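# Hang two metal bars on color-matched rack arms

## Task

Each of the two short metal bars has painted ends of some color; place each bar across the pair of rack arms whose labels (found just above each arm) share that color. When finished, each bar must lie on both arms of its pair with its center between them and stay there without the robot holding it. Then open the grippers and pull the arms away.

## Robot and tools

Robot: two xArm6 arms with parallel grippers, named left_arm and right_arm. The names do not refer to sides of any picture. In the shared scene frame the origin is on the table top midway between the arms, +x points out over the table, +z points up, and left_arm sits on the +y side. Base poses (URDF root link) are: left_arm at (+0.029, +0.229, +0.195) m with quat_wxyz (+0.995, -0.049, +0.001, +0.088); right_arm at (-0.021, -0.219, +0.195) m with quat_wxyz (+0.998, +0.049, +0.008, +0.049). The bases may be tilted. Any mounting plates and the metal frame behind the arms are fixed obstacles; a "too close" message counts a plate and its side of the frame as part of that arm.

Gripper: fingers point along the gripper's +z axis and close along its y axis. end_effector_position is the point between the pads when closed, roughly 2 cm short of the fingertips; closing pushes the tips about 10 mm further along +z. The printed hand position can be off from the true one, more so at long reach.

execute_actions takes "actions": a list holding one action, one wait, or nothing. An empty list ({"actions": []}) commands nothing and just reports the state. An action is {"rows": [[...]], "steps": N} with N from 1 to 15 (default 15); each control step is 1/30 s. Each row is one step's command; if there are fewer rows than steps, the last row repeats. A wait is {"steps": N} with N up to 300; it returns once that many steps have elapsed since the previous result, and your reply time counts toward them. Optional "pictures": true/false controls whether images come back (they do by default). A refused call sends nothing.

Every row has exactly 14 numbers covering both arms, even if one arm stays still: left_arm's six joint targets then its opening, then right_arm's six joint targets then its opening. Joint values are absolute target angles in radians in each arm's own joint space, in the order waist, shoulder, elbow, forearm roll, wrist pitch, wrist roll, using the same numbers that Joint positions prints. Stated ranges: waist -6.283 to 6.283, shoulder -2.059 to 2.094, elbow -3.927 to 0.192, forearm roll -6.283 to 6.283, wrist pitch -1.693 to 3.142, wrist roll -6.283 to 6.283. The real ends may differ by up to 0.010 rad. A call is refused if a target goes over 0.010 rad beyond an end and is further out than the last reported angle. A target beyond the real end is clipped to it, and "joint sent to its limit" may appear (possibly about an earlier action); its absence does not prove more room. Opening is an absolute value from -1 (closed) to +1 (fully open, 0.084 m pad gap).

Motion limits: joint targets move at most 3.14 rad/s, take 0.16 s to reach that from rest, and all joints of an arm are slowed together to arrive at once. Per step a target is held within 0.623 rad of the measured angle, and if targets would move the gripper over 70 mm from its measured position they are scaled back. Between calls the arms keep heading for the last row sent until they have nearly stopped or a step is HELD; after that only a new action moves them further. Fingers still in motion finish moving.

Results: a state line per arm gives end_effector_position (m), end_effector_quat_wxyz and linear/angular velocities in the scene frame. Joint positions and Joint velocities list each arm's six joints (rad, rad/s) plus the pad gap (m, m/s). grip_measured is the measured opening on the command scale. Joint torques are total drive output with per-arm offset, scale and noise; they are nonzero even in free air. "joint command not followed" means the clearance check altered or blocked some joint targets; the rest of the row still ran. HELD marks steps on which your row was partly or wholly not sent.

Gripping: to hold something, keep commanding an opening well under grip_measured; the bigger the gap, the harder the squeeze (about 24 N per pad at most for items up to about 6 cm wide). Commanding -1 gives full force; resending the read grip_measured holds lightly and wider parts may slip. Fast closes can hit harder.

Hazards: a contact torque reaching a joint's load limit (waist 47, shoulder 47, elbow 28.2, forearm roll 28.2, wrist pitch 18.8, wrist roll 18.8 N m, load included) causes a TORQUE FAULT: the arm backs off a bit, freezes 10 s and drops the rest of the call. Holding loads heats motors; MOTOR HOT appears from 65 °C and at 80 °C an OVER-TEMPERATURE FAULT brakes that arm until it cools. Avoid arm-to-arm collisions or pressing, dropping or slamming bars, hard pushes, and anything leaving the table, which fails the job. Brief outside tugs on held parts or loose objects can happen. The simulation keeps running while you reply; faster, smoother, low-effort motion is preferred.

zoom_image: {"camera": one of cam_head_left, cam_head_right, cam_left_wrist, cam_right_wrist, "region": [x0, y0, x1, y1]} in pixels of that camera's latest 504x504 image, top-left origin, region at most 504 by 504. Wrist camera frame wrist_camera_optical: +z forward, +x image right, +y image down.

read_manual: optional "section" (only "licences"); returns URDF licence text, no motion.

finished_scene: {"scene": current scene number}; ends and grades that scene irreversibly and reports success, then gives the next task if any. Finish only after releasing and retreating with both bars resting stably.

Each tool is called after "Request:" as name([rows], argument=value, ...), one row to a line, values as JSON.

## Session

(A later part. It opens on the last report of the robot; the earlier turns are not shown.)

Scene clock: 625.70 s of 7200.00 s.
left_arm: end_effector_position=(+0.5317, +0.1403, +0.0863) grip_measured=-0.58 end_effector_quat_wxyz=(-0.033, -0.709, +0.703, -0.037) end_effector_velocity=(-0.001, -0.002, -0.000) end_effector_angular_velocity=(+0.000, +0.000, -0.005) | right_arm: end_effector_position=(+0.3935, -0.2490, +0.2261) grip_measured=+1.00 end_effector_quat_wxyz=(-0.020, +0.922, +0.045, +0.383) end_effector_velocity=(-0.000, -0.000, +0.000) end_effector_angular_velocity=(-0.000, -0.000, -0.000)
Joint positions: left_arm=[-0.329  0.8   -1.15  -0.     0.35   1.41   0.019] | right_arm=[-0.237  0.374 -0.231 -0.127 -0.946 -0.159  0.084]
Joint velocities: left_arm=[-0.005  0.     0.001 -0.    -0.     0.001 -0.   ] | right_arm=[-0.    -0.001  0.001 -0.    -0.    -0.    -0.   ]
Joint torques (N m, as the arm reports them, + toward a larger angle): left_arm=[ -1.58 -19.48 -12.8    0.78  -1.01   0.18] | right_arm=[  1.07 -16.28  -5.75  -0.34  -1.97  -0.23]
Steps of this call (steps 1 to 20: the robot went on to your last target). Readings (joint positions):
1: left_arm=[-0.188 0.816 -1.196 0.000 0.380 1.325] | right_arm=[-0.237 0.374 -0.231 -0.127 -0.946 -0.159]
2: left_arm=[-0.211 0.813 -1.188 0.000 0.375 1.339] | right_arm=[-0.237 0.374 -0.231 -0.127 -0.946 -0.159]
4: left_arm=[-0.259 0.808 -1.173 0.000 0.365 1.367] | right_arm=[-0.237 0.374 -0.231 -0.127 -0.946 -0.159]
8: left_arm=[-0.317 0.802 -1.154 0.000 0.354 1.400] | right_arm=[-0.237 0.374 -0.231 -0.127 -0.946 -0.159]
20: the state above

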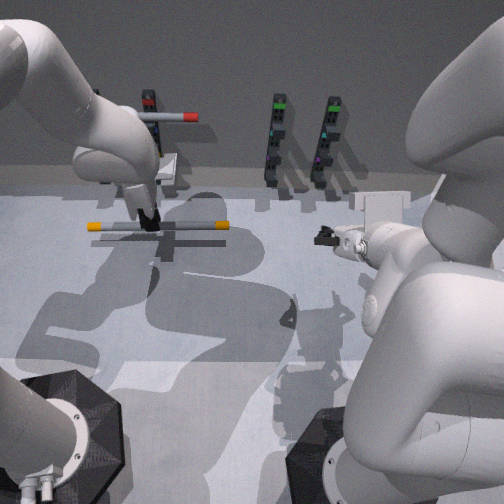

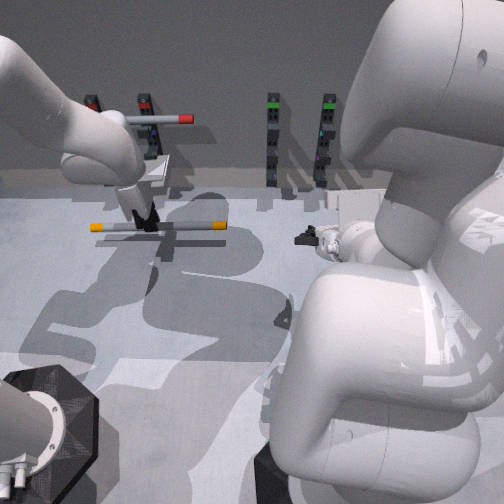

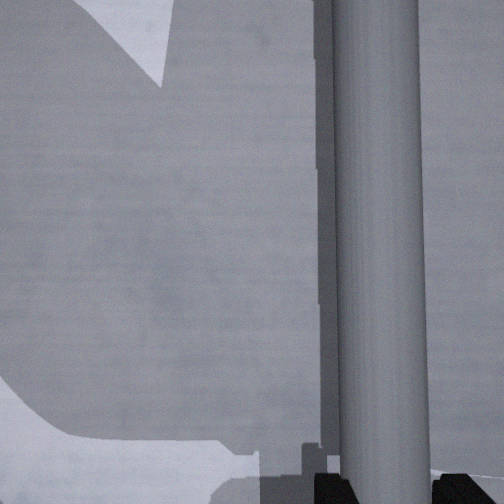

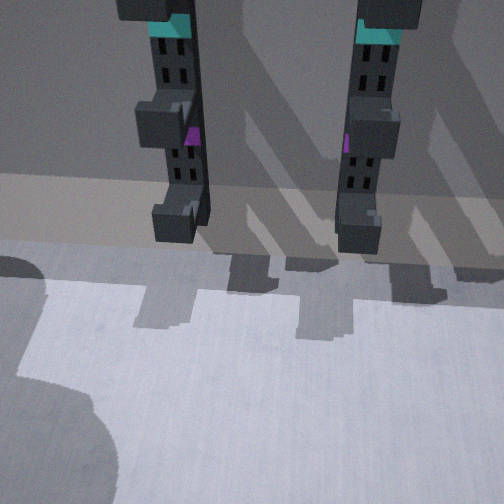

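Request:
execute_actions([
  {"rows":[[-0.3,0.95,-0.95,0.0,-0.75,1.41,-1,-0.237,0.374,-0.231,-0.127,-0.946,-0.159,1]],"steps":15},
], pictures=false)

Request:
execute_actions([
  {"steps":30},
])

Scene clock: 635.73 s of 7200.00 s.
left_arm: end_effector_position=(+0.5725, +0.1497, +0.0872) grip_measured=-0.58 end_effector_quat_wxyz=(+0.141, -0.696, +0.652, -0.266) end_effector_velocity=(+0.276, +0.005, +0.345) end_effector_angular_velocity=(-0.208, -1.654, +0.172) | right_arm: end_effector_position=(+0.3935, -0.2490, +0.2261) grip_measured=+1.00 end_effector_quat_wxyz=(-0.020, +0.922, +0.045, +0.383) end_effector_velocity=(+0.001, -0.000, +0.001) end_effector_angular_velocity=(-0.000, -0.002, -0.001)
Joint positions: left_arm=[-0.301  0.945 -0.958 -0.    -0.574  1.41   0.019] | right_arm=[-0.237  0.374 -0.231 -0.127 -0.946 -0.159  0.084]
Joint velocities: left_arm=[ 0.01  -0.011  0.01  -0.    -1.675 -0.    -0.   ] | right_arm=[ 0.    -0.001 -0.     0.001 -0.     0.    -0.   ]
Joint torques (N m, as the arm reports them, + toward a larger angle): left_arm=[ -2.67 -16.37  -7.19   0.92  -0.79   0.74] | right_arm=[  1.43 -16.4   -5.18  -0.54  -2.16  -0.64]
Steps of this call (steps 1 to 15: the robot went on to your last target; steps 16 to 90: nothing new was sent; then 6.53 s passed at rest; steps 91 to 105: all 15 steps of this action). Readings (joint positions):
91: left_arm=[-0.330 0.800 -1.150 -0.000 0.350 1.410] | right_arm=[-0.237 0.374 -0.231 -0.127 -0.946 -0.159]
92: left_arm=[-0.330 0.801 -1.149 -0.000 0.344 1.410] | right_arm=[-0.237 0.374 -0.231 -0.127 -0.946 -0.159]
94: left_arm=[-0.328 0.810 -1.135 -0.000 0.291 1.410] | right_arm=[-0.237 0.374 -0.231 -0.127 -0.946 -0.159]
98: left_arm=[-0.313 0.882 -1.040 -0.000 -0.012 1.410] | right_arm=[-0.237 0.374 -0.231 -0.127 -0.946 -0.159]
105: the state above

Scene clock: 636.73 s of 7200.00 s.
left_arm: end_effector_position=(+0.5925, +0.1510, +0.1198) grip_measured=-0.58 end_effector_quat_wxyz=(+0.188, -0.679, +0.630, -0.326) end_effector_velocity=(+0.000, -0.000, +0.000) end_effector_angular_velocity=(-0.000, -0.000, -0.000) | right_arm: end_effector_position=(+0.3935, -0.2490, +0.2261) grip_measured=+1.00 end_effector_quat_wxyz=(-0.020, +0.922, +0.045, +0.383) end_effector_velocity=(+0.000, +0.000, +0.000) end_effector_angular_velocity=(-0.000, -0.001, +0.000)
Joint positions: left_arm=[-0.3    0.95  -0.95  -0.    -0.75   1.41   0.019] | right_arm=[-0.237  0.374 -0.231 -0.127 -0.946 -0.159  0.084]
Joint velocities: left_arm=[-0.  0. -0.  0. -0. -0. -0.] | right_arm=[ 0.    -0.    -0.001 -0.     0.    -0.    -0.   ]
Joint torques (N m, as the arm reports them, + toward a larger angle): left_arm=[ -2.82 -18.35  -8.35   1.39  -2.5    0.42] | right_arm=[  1.99 -17.12  -5.87  -0.29  -2.06  -0.39]
Steps of this call (steps 1 to 30: the robot went on to your last target). Readings (joint positions):
1: left_arm=[-0.301 0.944 -0.958 -0.000 -0.625 1.410] | right_arm=[-0.237 0.374 -0.231 -0.127 -0.946 -0.159]
2: left_arm=[-0.301 0.945 -0.957 -0.000 -0.665 1.410] | right_arm=[-0.237 0.374 -0.231 -0.127 -0.946 -0.159]
4: left_arm=[-0.300 0.946 -0.954 -0.000 -0.715 1.410] | right_arm=[-0.237 0.374 -0.231 -0.127 -0.946 -0.159]
8: left_arm=[-0.300 0.949 -0.950 0.000 -0.743 1.410] | right_arm=[-0.237 0.374 -0.231 -0.127 -0.946 -0.159]
30: the state above
All arms were judged still, so your last target was given up. Only a new action makes them travel on or press farther. Fingers that are still opening or closing keep moving.

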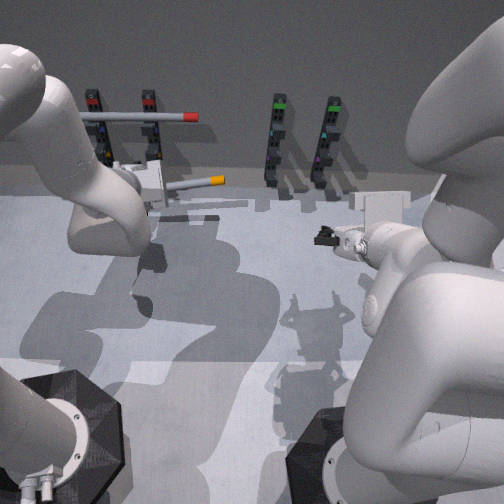

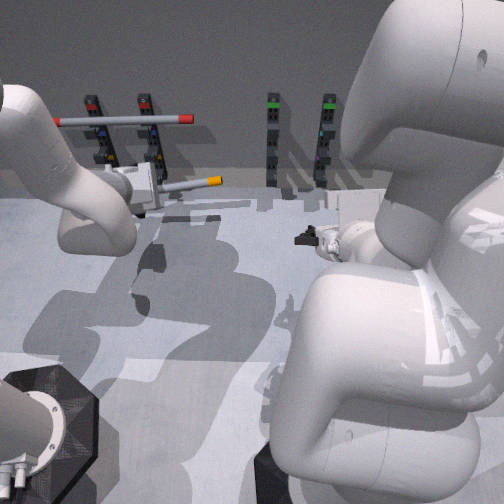

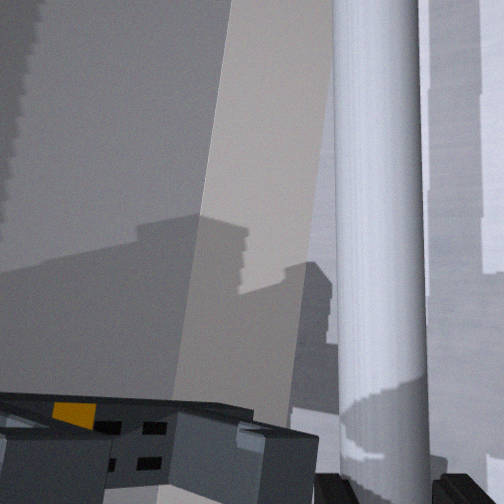

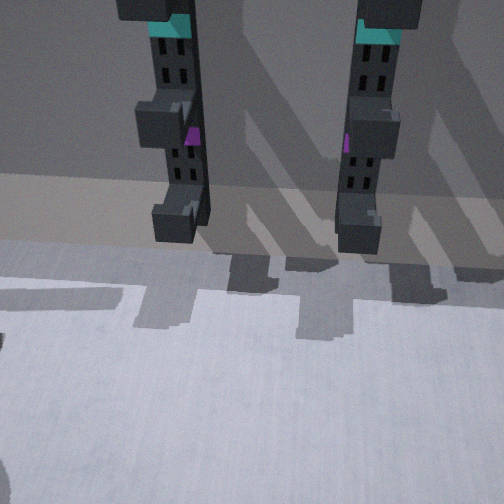

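Request:
execute_actions([
  {"rows":[[-0.28,1.0,-1.05,0.0,-0.8,1.15,-1,-0.237,0.374,-0.231,-0.127,-0.946,-0.159,1]],"steps":15},
])

Scene clock: 644.73 s of 7200.00 s.
left_arm: end_effector_position=(+0.6279, +0.1599, +0.1332) grip_measured=-0.58 end_effector_quat_wxyz=(-0.171, +0.746, -0.517, +0.384) end_effector_velocity=(+0.004, +0.001, +0.002) end_effector_angular_velocity=(-0.023, -0.006, +0.023) | right_arm: end_effector_position=(+0.3935, -0.2490, +0.2261) grip_measured=+1.00 end_effector_quat_wxyz=(-0.020, +0.922, +0.045, +0.383) end_effector_velocity=(-0.000, -0.000, +0.000) end_effector_angular_velocity=(-0.000, -0.000, -0.000)
Joint positions: left_arm=[-0.28   1.    -1.049  0.    -0.799  1.152  0.019] | right_arm=[-0.237  0.374 -0.231 -0.127 -0.946 -0.159  0.084]
Joint velocities: left_arm=[ 0.002  0.004 -0.01  -0.001 -0.006 -0.029 -0.   ] | right_arm=[ 0.    -0.001  0.001  0.     0.    -0.    -0.   ]
Joint torques (N m, as the arm reports them, + toward a larger angle): left_arm=[ -3.11 -18.42  -9.5    0.35  -2.46   0.14] | right_arm=[  1.6  -16.98  -5.26  -0.69  -1.7   -0.5 ]
Steps of this call (steps 1 to 90: nothing new was sent; then 4.50 s passed at rest; steps 91 to 105: all 15 steps of this action). Readings (joint positions):
91: left_arm=[-0.300 0.950 -0.950 0.000 -0.750 1.410] | right_arm=[-0.237 0.374 -0.231 -0.127 -0.946 -0.159]
92: left_arm=[-0.300 0.951 -0.951 0.000 -0.751 1.405] | right_arm=[-0.237 0.374 -0.231 -0.127 -0.946 -0.159]
94: left_arm=[-0.296 0.960 -0.969 0.000 -0.760 1.355] | right_arm=[-0.237 0.374 -0.231 -0.127 -0.946 -0.159]
98: left_arm=[-0.283 0.990 -1.032 -0.000 -0.790 1.201] | right_arm=[-0.237 0.374 -0.231 -0.127 -0.946 -0.159]
105: the state above

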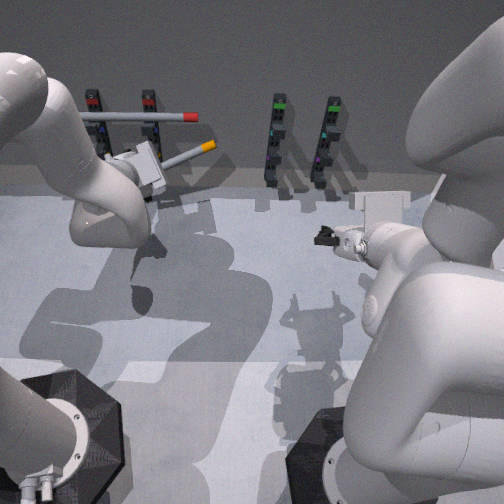

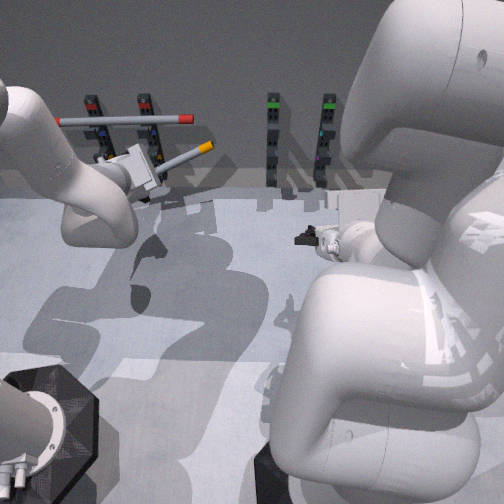

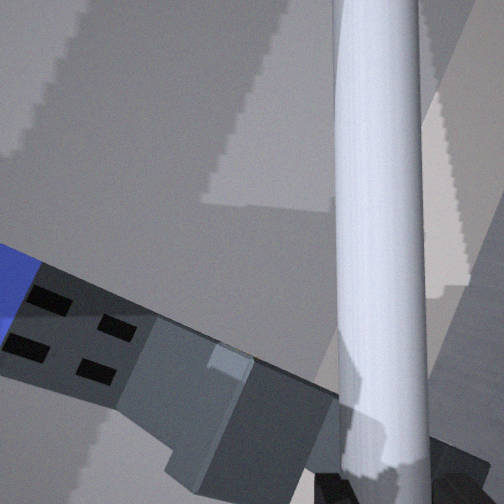

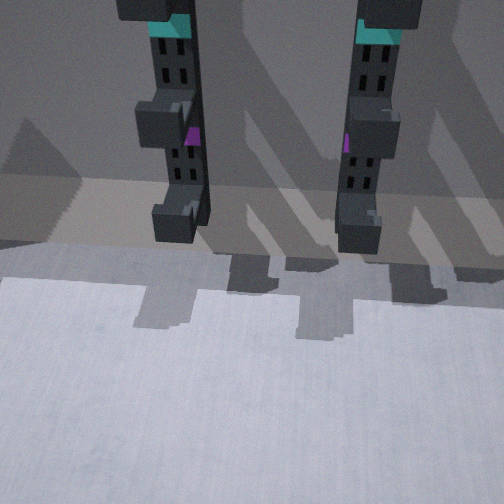

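Request:
execute_actions([
  {"rows":[[-0.28,0.97,-0.97,-0.1,-0.8,1.6,-1,-0.237,0.374,-0.231,-0.127,-0.946,-0.159,1]],"steps":15},
])

Scene clock: 655.03 s of 7200.00 s.
left_arm: end_effector_position=(+0.6041, +0.1848, +0.1230) grip_measured=-0.58 end_effector_quat_wxyz=(+0.248, -0.654, +0.645, -0.307) end_effector_velocity=(-0.001, +0.003, +0.002) end_effector_angular_velocity=(+0.054, -0.005, -0.038) | right_arm: end_effector_position=(+0.3935, -0.2490, +0.2261) grip_measured=+1.00 end_effector_quat_wxyz=(-0.020, +0.922, +0.045, +0.383) end_effector_velocity=(+0.000, -0.000, +0.000) end_effector_angular_velocity=(-0.000, -0.000, -0.000)
Joint positions: left_arm=[-0.28   0.97  -0.971 -0.099 -0.8    1.594  0.019] | right_arm=[-0.237  0.374 -0.231 -0.127 -0.946 -0.159  0.084]
Joint velocities: left_arm=[-0.002 -0.007  0.007 -0.015 -0.001  0.075 -0.   ] | right_arm=[-0.  0. -0. -0.  0. -0.  0.]
Joint torques (N m, as the arm reports them, + toward a larger angle): left_arm=[ -2.29 -17.58  -8.54   1.22  -2.39   0.31] | right_arm=[  1.81 -16.57  -5.58  -0.22  -1.96  -0.72]
Steps of this call (steps 1 to 15: the robot went on to your last target; steps 16 to 90: nothing new was sent; then 6.80 s passed at rest; steps 91 to 105: all 15 steps of this action). Readings (joint positions):
91: left_arm=[-0.280 1.000 -1.050 -0.000 -0.800 1.150] | right_arm=[-0.237 0.374 -0.231 -0.127 -0.946 -0.159]
92: left_arm=[-0.280 1.000 -1.049 -0.001 -0.800 1.156] | right_arm=[-0.237 0.374 -0.231 -0.127 -0.946 -0.159]
94: left_arm=[-0.280 0.996 -1.041 -0.012 -0.800 1.207] | right_arm=[-0.237 0.374 -0.231 -0.127 -0.946 -0.159]
98: left_arm=[-0.280 0.980 -0.995 -0.068 -0.800 1.455] | right_arm=[-0.237 0.374 -0.231 -0.127 -0.946 -0.159]
105: the state above

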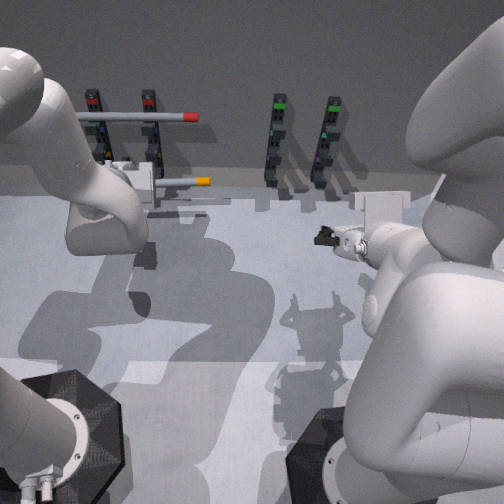

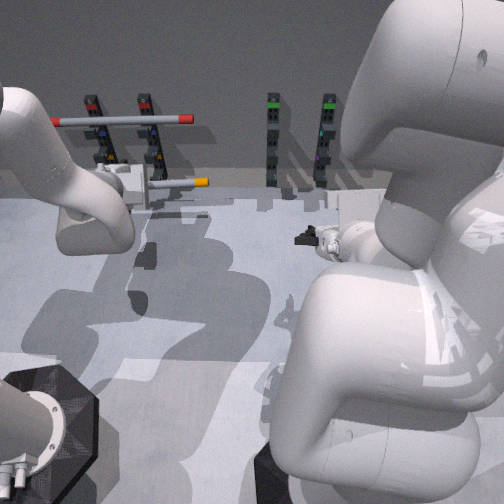

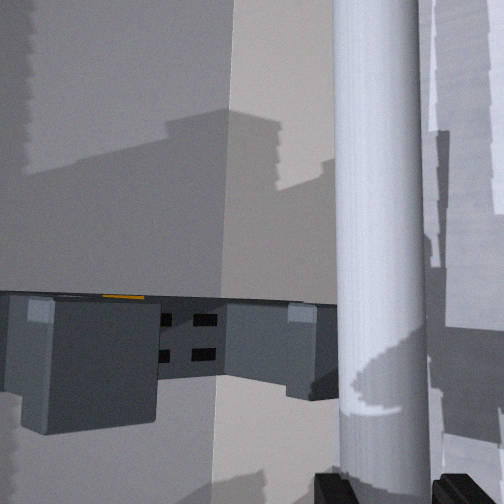

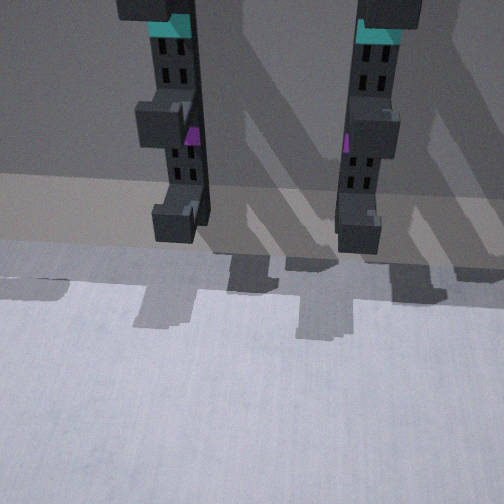

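Request:
execute_actions([
  {"rows":[[-0.33,0.97,-0.97,-0.15,-0.8,1.6,-1,-0.237,0.374,-0.231,-0.127,-0.946,-0.159,1]],"steps":12},
], pictures=false)

Request:
execute_actions([
  {"rows":[[-0.31,1.08,-1.22,-0.13,-0.68,1.6,-1,-0.237,0.374,-0.231,-0.127,-0.946,-0.159,1]],"steps":15},
])

Scene clock: 662.20 s of 7200.00 s.
left_arm: end_effector_position=(+0.6015, +0.1686, +0.1244) grip_measured=-0.58 end_effector_quat_wxyz=(+0.249, -0.653, +0.647, -0.306) end_effector_velocity=(-0.000, -0.001, +0.000) end_effector_angular_velocity=(-0.000, +0.000, +0.006) | right_arm: end_effector_position=(+0.3935, -0.2490, +0.2261) grip_measured=+1.00 end_effector_quat_wxyz=(-0.020, +0.922, +0.045, +0.383) end_effector_velocity=(-0.001, +0.000, -0.001) end_effector_angular_velocity=(+0.000, +0.002, -0.000)
Joint positions: left_arm=[-0.329  0.97  -0.97  -0.149 -0.8    1.6    0.019] | right_arm=[-0.237  0.374 -0.231 -0.127 -0.946 -0.159  0.084]
Joint velocities: left_arm=[-0.008 -0.    -0.    -0.014 -0.    -0.    -0.   ] | right_arm=[ 0.     0.001  0.001  0.001  0.    -0.     0.   ]
Joint torques (N m, as the arm reports them, + toward a larger angle): left_arm=[ -2.44 -17.46  -8.47   0.79  -2.25   0.45] | right_arm=[  0.95 -16.74  -5.33  -0.45  -1.88  -1.11]
Steps of this call (steps 1 to 15: the robot went on to your last target; steps 16 to 90: nothing new was sent; then 3.77 s passed at rest; steps 91 to 102: all 12 steps of this action). Readings (joint positions):
91: left_arm=[-0.280 0.970 -0.970 -0.100 -0.800 1.600] | right_arm=[-0.237 0.374 -0.231 -0.127 -0.946 -0.159]
92: left_arm=[-0.283 0.970 -0.970 -0.104 -0.800 1.600] | right_arm=[-0.237 0.374 -0.231 -0.127 -0.946 -0.159]
94: left_arm=[-0.302 0.970 -0.970 -0.123 -0.800 1.600] | right_arm=[-0.237 0.374 -0.231 -0.127 -0.946 -0.159]
98: left_arm=[-0.325 0.970 -0.970 -0.144 -0.800 1.600] | right_arm=[-0.237 0.374 -0.231 -0.127 -0.946 -0.159]
102: the state above

Scene clock: 672.50 s of 7200.00 s.
left_arm: end_effector_position=(+0.6341, +0.1659, +0.1048) grip_measured=-0.56 end_effector_quat_wxyz=(+0.240, -0.656, +0.648, -0.304) end_effector_velocity=(-0.000, -0.002, -0.000) end_effector_angular_velocity=(+0.000, +0.000, -0.004) | right_arm: end_effector_position=(+0.3935, -0.2490, +0.2261) grip_measured=+1.00 end_effector_quat_wxyz=(-0.020, +0.922, +0.045, +0.383) end_effector_velocity=(-0.001, +0.000, -0.001) end_effector_angular_velocity=(+0.000, +0.002, -0.000)
Joint positions: left_arm=[-0.314  1.055 -1.129 -0.134 -0.71   1.6    0.02 ] | right_arm=[-0.237  0.374 -0.231 -0.127 -0.946 -0.159  0.084]
Joint velocities: left_arm=[-0.002  0.001  0.     0.001 -0.     0.    -0.   ] | right_arm=[0.    0.001 0.001 0.001 0.    0.    0.   ]
Joint torques (N m, as the arm reports them, + toward a larger angle): left_arm=[ 1.72 -5.51 17.82 -1.14  4.68  0.22] | right_arm=[  1.21 -16.73  -5.29  -0.17  -2.01  -0.61]
TORQUE FAULT: the external load on joint 3 (elbow) of the left arm reached its load limit, and that arm stopped for 10 seconds. A torque fault stops only its own arm. That arm's remaining commands of this call were not run. Joint 3 (elbow) of that arm moved back by up to 3 degrees. That arm holds there, with its grip as last carried out, and accepts commands again: back off and push less far. That arm stops again, at the same cost, whenever a joint's load reaches its limit.
The stop of the left arm began at step 9 of this call (marked STOPPED below). From that step on that arm followed nothing that you had sent. 7 of its steps, steps kept back included, did not run and will not run. Nothing is kept back now, and the robot has no last target.
Steps of this call (steps 1 to 15: all 15 steps of this action; steps 16 to 309: the stop continued). Readings (joint positions):
1: left_arm=[-0.329 0.970 -0.970 -0.149 -0.800 1.600] | right_arm=[-0.237 0.374 -0.231 -0.127 -0.946 -0.159]
2: left_arm=[-0.329 0.972 -0.974 -0.148 -0.798 1.600] | right_arm=[-0.237 0.374 -0.231 -0.127 -0.946 -0.159]
4: left_arm=[-0.324 0.993 -1.020 -0.144 -0.774 1.600] | right_arm=[-0.237 0.374 -0.231 -0.127 -0.946 -0.159]
8: left_arm=[-0.314 1.060 -1.155 -0.134 -0.705 1.600] | right_arm=[-0.237 0.374 -0.231 -0.127 -0.946 -0.159]
9: left_arm=[-0.314 1.058 -1.147 -0.134 -0.709 1.600] | right_arm=[-0.237 0.374 -0.231 -0.127 -0.946 -0.159] STOPPED (the left arm)
309: the state above

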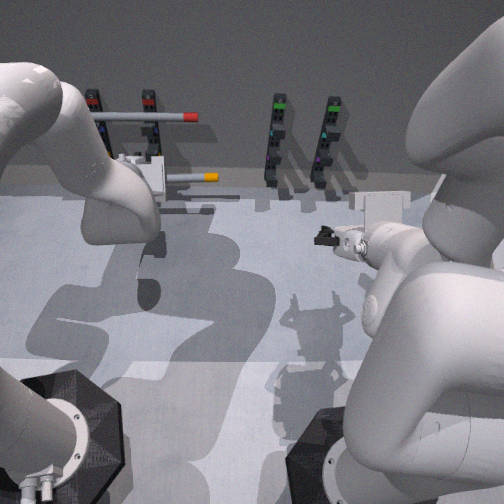

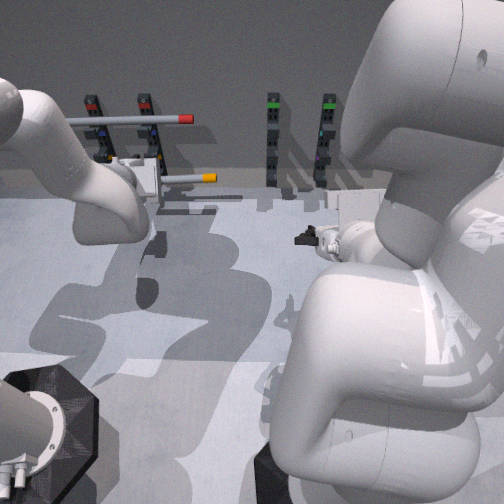

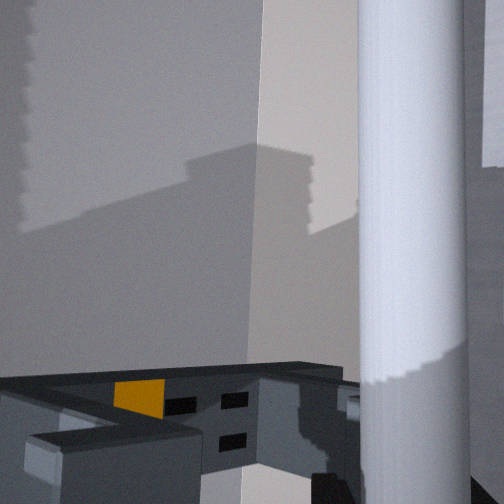

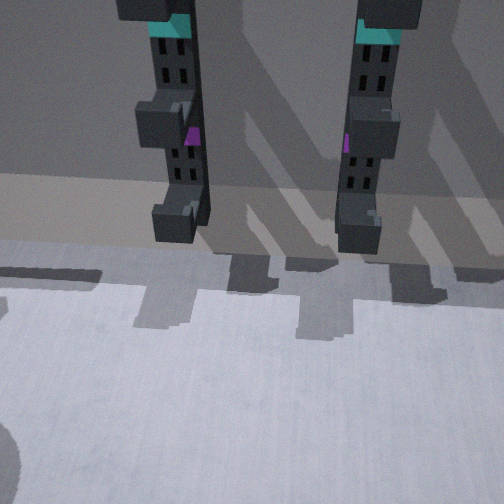

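Request:
execute_actions([
  {"rows":[[-0.32,1.0,-1.05,-0.14,-0.75,1.6,-1,-0.237,0.374,-0.231,-0.127,-0.946,-0.159,1]],"steps":15},
], pictures=false)

Request:
execute_actions([
  {"rows":[[-0.31,1.04,-1.16,-0.13,-0.7,1.6,-1,-0.237,0.374,-0.231,-0.127,-0.946,-0.159,1]],"steps":15},
])

Scene clock: 683.13 s of 7200.00 s.
left_arm: end_effector_position=(+0.6208, +0.1677, +0.1187) grip_measured=-0.56 end_effector_quat_wxyz=(+0.245, -0.654, +0.646, -0.306) end_effector_velocity=(+0.008, -0.001, +0.013) end_effector_angular_velocity=(-0.003, -0.032, -0.000) | right_arm: end_effector_position=(+0.3935, -0.2490, +0.2261) grip_measured=+1.00 end_effector_quat_wxyz=(-0.020, +0.922, +0.045, +0.383) end_effector_velocity=(-0.000, +0.000, -0.000) end_effector_angular_velocity=(+0.000, +0.001, -0.000)
Joint positions: left_arm=[-0.32   1.002 -1.049 -0.14  -0.748  1.6    0.02 ] | right_arm=[-0.237  0.374 -0.231 -0.127 -0.946 -0.159  0.084]
Joint velocities: left_arm=[-0.001 -0.015 -0.003  0.002 -0.014 -0.001 -0.   ] | right_arm=[ 0.     0.001 -0.     0.     0.     0.    -0.   ]
Joint torques (N m, as the arm reports them, + toward a larger angle): left_arm=[ -2.21 -18.98  -9.35   0.69  -2.37   0.09] | right_arm=[  0.37 -16.98  -5.31  -0.54  -2.28  -0.8 ]
Steps of this call (steps 1 to 90: nothing new was sent; then 7.13 s passed at rest; steps 91 to 105: all 15 steps of this action). Readings (joint positions):
91: left_arm=[-0.314 1.054 -1.129 -0.134 -0.710 1.600] | right_arm=[-0.237 0.374 -0.231 -0.127 -0.946 -0.159]
92: left_arm=[-0.314 1.052 -1.125 -0.135 -0.712 1.600] | right_arm=[-0.237 0.374 -0.231 -0.127 -0.946 -0.159]
94: left_arm=[-0.315 1.034 -1.094 -0.138 -0.725 1.600] | right_arm=[-0.237 0.374 -0.231 -0.127 -0.946 -0.159]
98: left_arm=[-0.318 1.015 -1.049 -0.141 -0.738 1.600] | right_arm=[-0.237 0.374 -0.231 -0.127 -0.946 -0.159]
105: the state above

Scene clock: 683.63 s of 7200.00 s.
left_arm: end_effector_position=(+0.6420, +0.1667, +0.1186) grip_measured=-0.55 end_effector_quat_wxyz=(+0.247, -0.653, +0.644, -0.312) end_effector_velocity=(+0.000, +0.001, +0.000) end_effector_angular_velocity=(+0.000, -0.010, +0.001) | right_arm: end_effector_position=(+0.3935, -0.2490, +0.2261) grip_measured=+1.00 end_effector_quat_wxyz=(-0.020, +0.922, +0.045, +0.383) end_effector_velocity=(-0.000, -0.000, -0.000) end_effector_angular_velocity=(+0.000, +0.000, -0.001)
Joint positions: left_arm=[-0.311  1.032 -1.128 -0.13  -0.711  1.6    0.02 ] | right_arm=[-0.237  0.374 -0.231 -0.127 -0.946 -0.159  0.084]
Joint velocities: left_arm=[ 0.003  0.005  0.     0.003 -0.016 -0.001 -0.   ] | right_arm=[-0.  0. -0.  0. -0.  0. -0.]
Joint torques (N m, as the arm reports them, + toward a larger angle): left_arm=[  3.01  -4.54 -39.97   0.4    7.07   0.19] | right_arm=[  1.24 -16.79  -5.15  -0.62  -2.19  -0.68]
Steps of this call (steps 1 to 15: all 15 steps of this action). Readings (joint positions):
1: left_arm=[-0.320 1.002 -1.049 -0.140 -0.749 1.600] | right_arm=[-0.237 0.374 -0.231 -0.127 -0.946 -0.159]
2: left_arm=[-0.319 1.003 -1.053 -0.140 -0.747 1.600] | right_arm=[-0.237 0.374 -0.231 -0.127 -0.946 -0.159]
4: left_arm=[-0.316 1.016 -1.088 -0.136 -0.731 1.600] | right_arm=[-0.237 0.374 -0.231 -0.127 -0.946 -0.159]
8: left_arm=[-0.312 1.030 -1.127 -0.132 -0.713 1.600] | right_arm=[-0.237 0.374 -0.231 -0.127 -0.946 -0.159]
15: the state above

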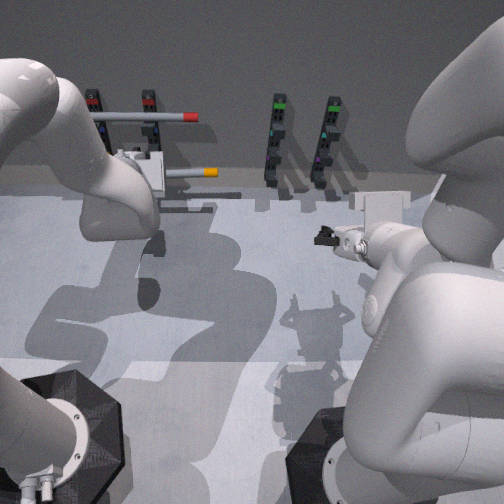

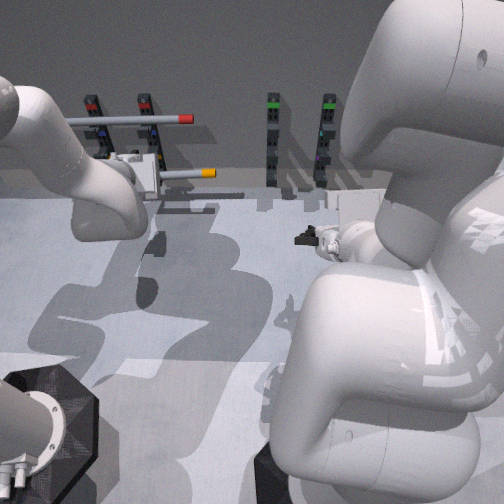

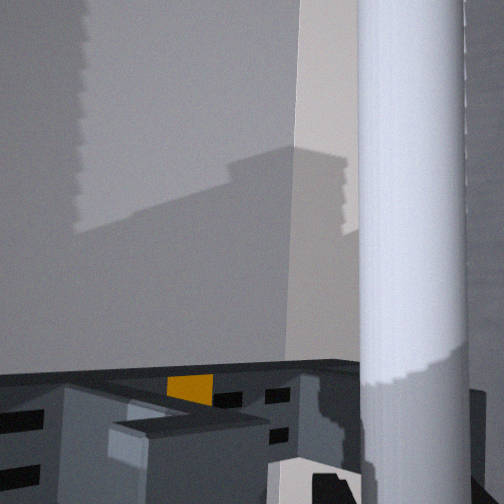

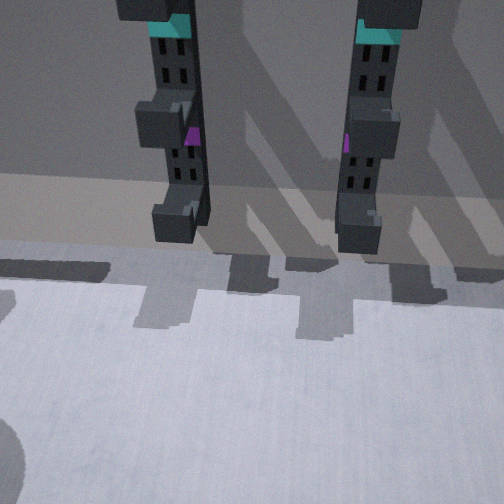

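Request:
execute_actions([
  {"rows":[[-0.27,1.0,-1.05,-0.09,-0.75,1.6,-1,-0.237,0.374,-0.231,-0.127,-0.946,-0.159,1]],"steps":15},
], pictures=false)

Request:
execute_actions([
  {"rows":[[-0.265,1.025,-1.12,-0.085,-0.715,1.6,-1,-0.237,0.374,-0.231,-0.127,-0.946,-0.159,1]],"steps":12},
])

Scene clock: 691.00 s of 7200.00 s.
left_arm: end_effector_position=(+0.6247, +0.1864, +0.1183) grip_measured=-0.56 end_effector_quat_wxyz=(+0.247, -0.654, +0.646, -0.307) end_effector_velocity=(-0.003, -0.005, +0.005) end_effector_angular_velocity=(+0.001, -0.007, -0.015) | right_arm: end_effector_position=(+0.3935, -0.2490, +0.2261) grip_measured=+1.00 end_effector_quat_wxyz=(-0.020, +0.922, +0.045, +0.383) end_effector_velocity=(-0.000, +0.000, +0.000) end_effector_angular_velocity=(+0.000, -0.000, +0.001)
Joint positions: left_arm=[-0.269  1.002 -1.053 -0.091 -0.749  1.6    0.02 ] | right_arm=[-0.237  0.374 -0.231 -0.127 -0.946 -0.159  0.084]
Joint velocities: left_arm=[-0.006 -0.014  0.021  0.01  -0.013 -0.    -0.   ] | right_arm=[ 0.    -0.     0.    -0.001 -0.    -0.     0.   ]
Joint torques (N m, as the arm reports them, + toward a larger angle): left_arm=[ -3.05 -17.84  -9.48   0.96  -2.53   0.32] | right_arm=[  1.5  -16.44  -5.35  -0.03  -1.78  -0.86]
Steps of this call (steps 1 to 15: the robot went on to your last target; steps 16 to 90: nothing new was sent; then 3.87 s passed at rest; steps 91 to 105: all 15 steps of this action). Readings (joint positions):
91: left_arm=[-0.310 1.032 -1.128 -0.130 -0.712 1.600] | right_arm=[-0.237 0.374 -0.231 -0.127 -0.946 -0.159]
92: left_arm=[-0.309 1.031 -1.125 -0.128 -0.713 1.600] | right_arm=[-0.237 0.374 -0.231 -0.127 -0.946 -0.159]
94: left_arm=[-0.298 1.026 -1.111 -0.114 -0.720 1.600] | right_arm=[-0.237 0.374 -0.231 -0.127 -0.946 -0.159]
98: left_arm=[-0.268 1.012 -1.068 -0.099 -0.739 1.600] | right_arm=[-0.237 0.374 -0.231 -0.127 -0.946 -0.159]
105: the state above

Scene clock: 691.40 s of 7200.00 s.
left_arm: end_effector_position=(+0.6428, +0.1855, +0.1192) grip_measured=-0.56 end_effector_quat_wxyz=(+0.249, -0.653, +0.644, -0.311) end_effector_velocity=(+0.002, -0.002, -0.002) end_effector_angular_velocity=(-0.000, +0.004, -0.004) | right_arm: end_effector_position=(+0.3935, -0.2490, +0.2261) grip_measured=+1.00 end_effector_quat_wxyz=(-0.020, +0.922, +0.045, +0.383) end_effector_velocity=(-0.000, -0.000, -0.000) end_effector_angular_velocity=(-0.000, +0.001, -0.001)
Joint positions: left_arm=[-0.265  1.025 -1.118 -0.085 -0.716  1.6    0.02 ] | right_arm=[-0.237  0.374 -0.231 -0.127 -0.946 -0.159  0.084]
Joint velocities: left_arm=[-0.001  0.008 -0.014  0.003  0.01  -0.     0.   ] | right_arm=[ 0.     0.001 -0.     0.001 -0.    -0.     0.   ]
Joint torques (N m, as the arm reports them, + toward a larger angle): left_arm=[ -2.95 -19.79 -10.23   1.16  -2.43   0.33] | right_arm=[  0.79 -17.35  -5.59  -0.44  -1.95  -0.67]
Steps of this call (steps 1 to 12: all 12 steps of this action). Readings (joint positions):
1: left_arm=[-0.269 1.002 -1.052 -0.091 -0.749 1.600] | right_arm=[-0.237 0.374 -0.231 -0.127 -0.946 -0.159]
2: left_arm=[-0.269 1.003 -1.055 -0.090 -0.747 1.600] | right_arm=[-0.237 0.374 -0.231 -0.127 -0.946 -0.159]
4: left_arm=[-0.268 1.012 -1.080 -0.088 -0.734 1.600] | right_arm=[-0.237 0.374 -0.231 -0.127 -0.946 -0.159]
8: left_arm=[-0.265 1.022 -1.113 -0.086 -0.719 1.600] | right_arm=[-0.237 0.374 -0.231 -0.127 -0.946 -0.159]
12: the state above

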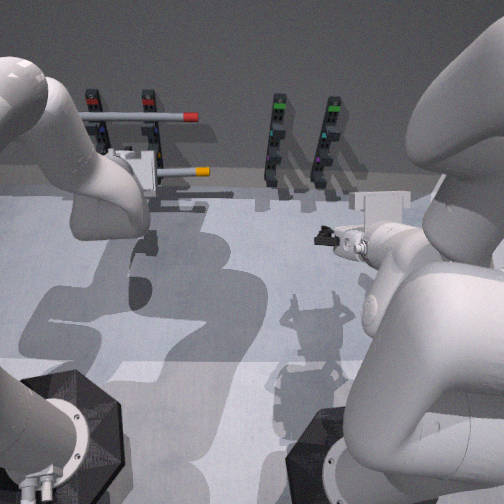

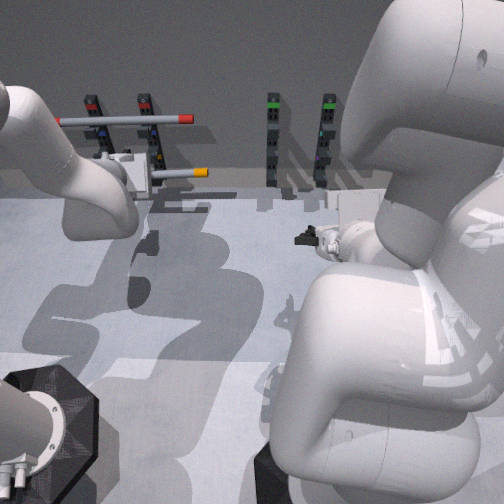

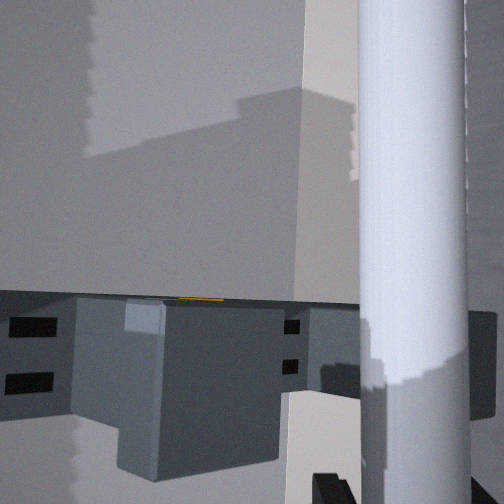

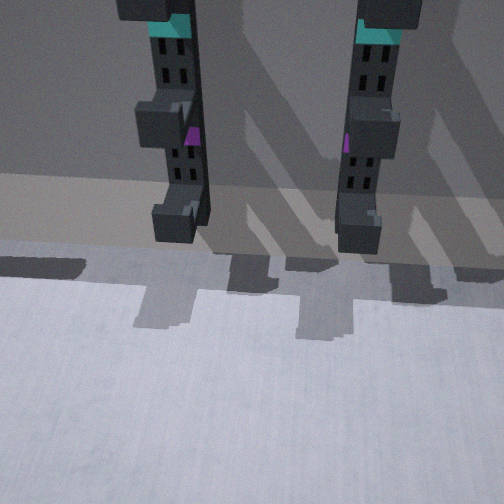

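Free. Advance 2.5 cm more.

Request:
execute_actions([
  {"rows":[[-0.26,1.055,-1.21,-0.08,-0.67,1.6,-1,-0.237,0.374,-0.231,-0.127,-0.946,-0.159,1]],"steps":15},
])

Scene clock: 695.63 s of 7200.00 s.
left_arm: end_effector_position=(+0.6675, +0.1851, +0.1218) grip_measured=-0.56 end_effector_quat_wxyz=(+0.253, -0.651, +0.641, -0.317) end_effector_velocity=(+0.003, -0.001, +0.002) end_effector_angular_velocity=(-0.001, -0.004, -0.001) | right_arm: end_effector_position=(+0.3935, -0.2490, +0.2261) grip_measured=+1.00 end_effector_quat_wxyz=(-0.020, +0.922, +0.045, +0.383) end_effector_velocity=(+0.000, +0.000, +0.001) end_effector_angular_velocity=(-0.000, -0.001, +0.000)
Joint positions: left_arm=[-0.26   1.055 -1.209 -0.08  -0.67   1.6    0.02 ] | right_arm=[-0.237  0.374 -0.231 -0.127 -0.946 -0.159  0.084]
Joint velocities: left_arm=[-0.001  0.001 -0.009  0.001  0.003 -0.     0.   ] | right_arm=[-0.    -0.001 -0.    -0.001  0.    -0.     0.   ]
Joint torques (N m, as the arm reports them, + toward a larger angle): left_arm=[ -1.93 -19.45 -10.82   1.    -2.22   0.22] | right_arm=[  1.16 -17.26  -5.32  -0.55  -2.36  -0.5 ]
Steps of this call (steps 1 to 15: the robot went on to your last target; steps 16 to 90: nothing new was sent; then 0.73 s passed at rest; steps 91 to 105: all 15 steps of this action). Readings (joint positions):
91: left_arm=[-0.265 1.025 -1.120 -0.085 -0.715 1.600] | right_arm=[-0.237 0.374 -0.231 -0.127 -0.946 -0.159]
92: left_arm=[-0.265 1.026 -1.124 -0.085 -0.713 1.600] | right_arm=[-0.237 0.374 -0.231 -0.127 -0.946 -0.159]
94: left_arm=[-0.263 1.037 -1.154 -0.083 -0.697 1.600] | right_arm=[-0.237 0.374 -0.231 -0.127 -0.946 -0.159]
98: left_arm=[-0.260 1.051 -1.200 -0.081 -0.676 1.600] | right_arm=[-0.237 0.374 -0.231 -0.127 -0.946 -0.159]
105: the state above

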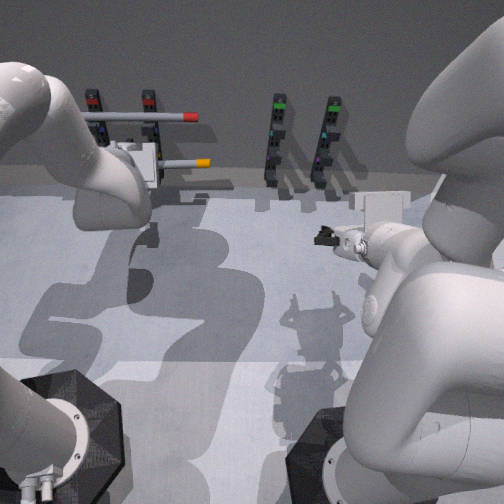

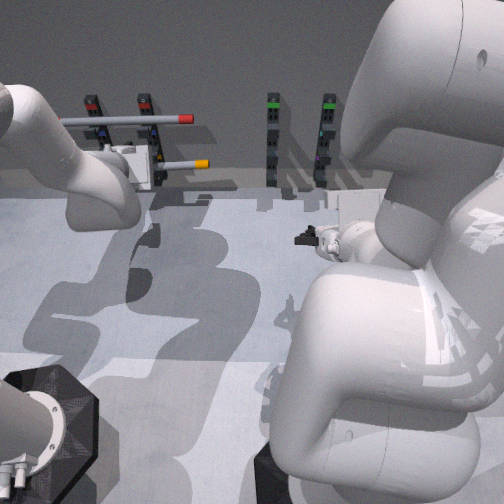

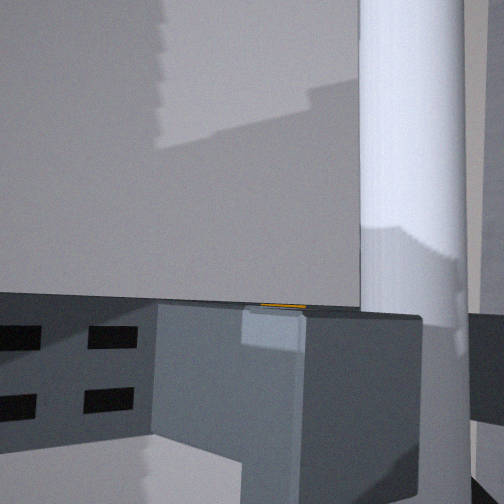

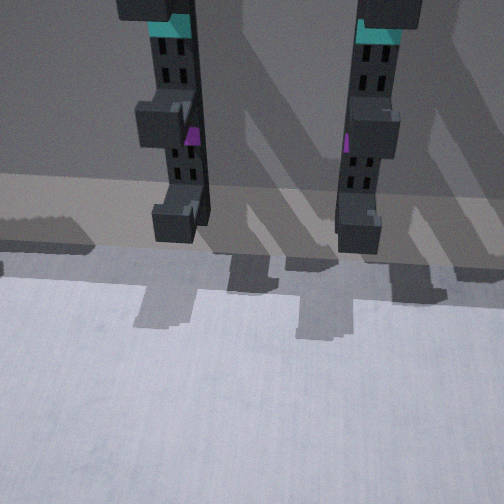

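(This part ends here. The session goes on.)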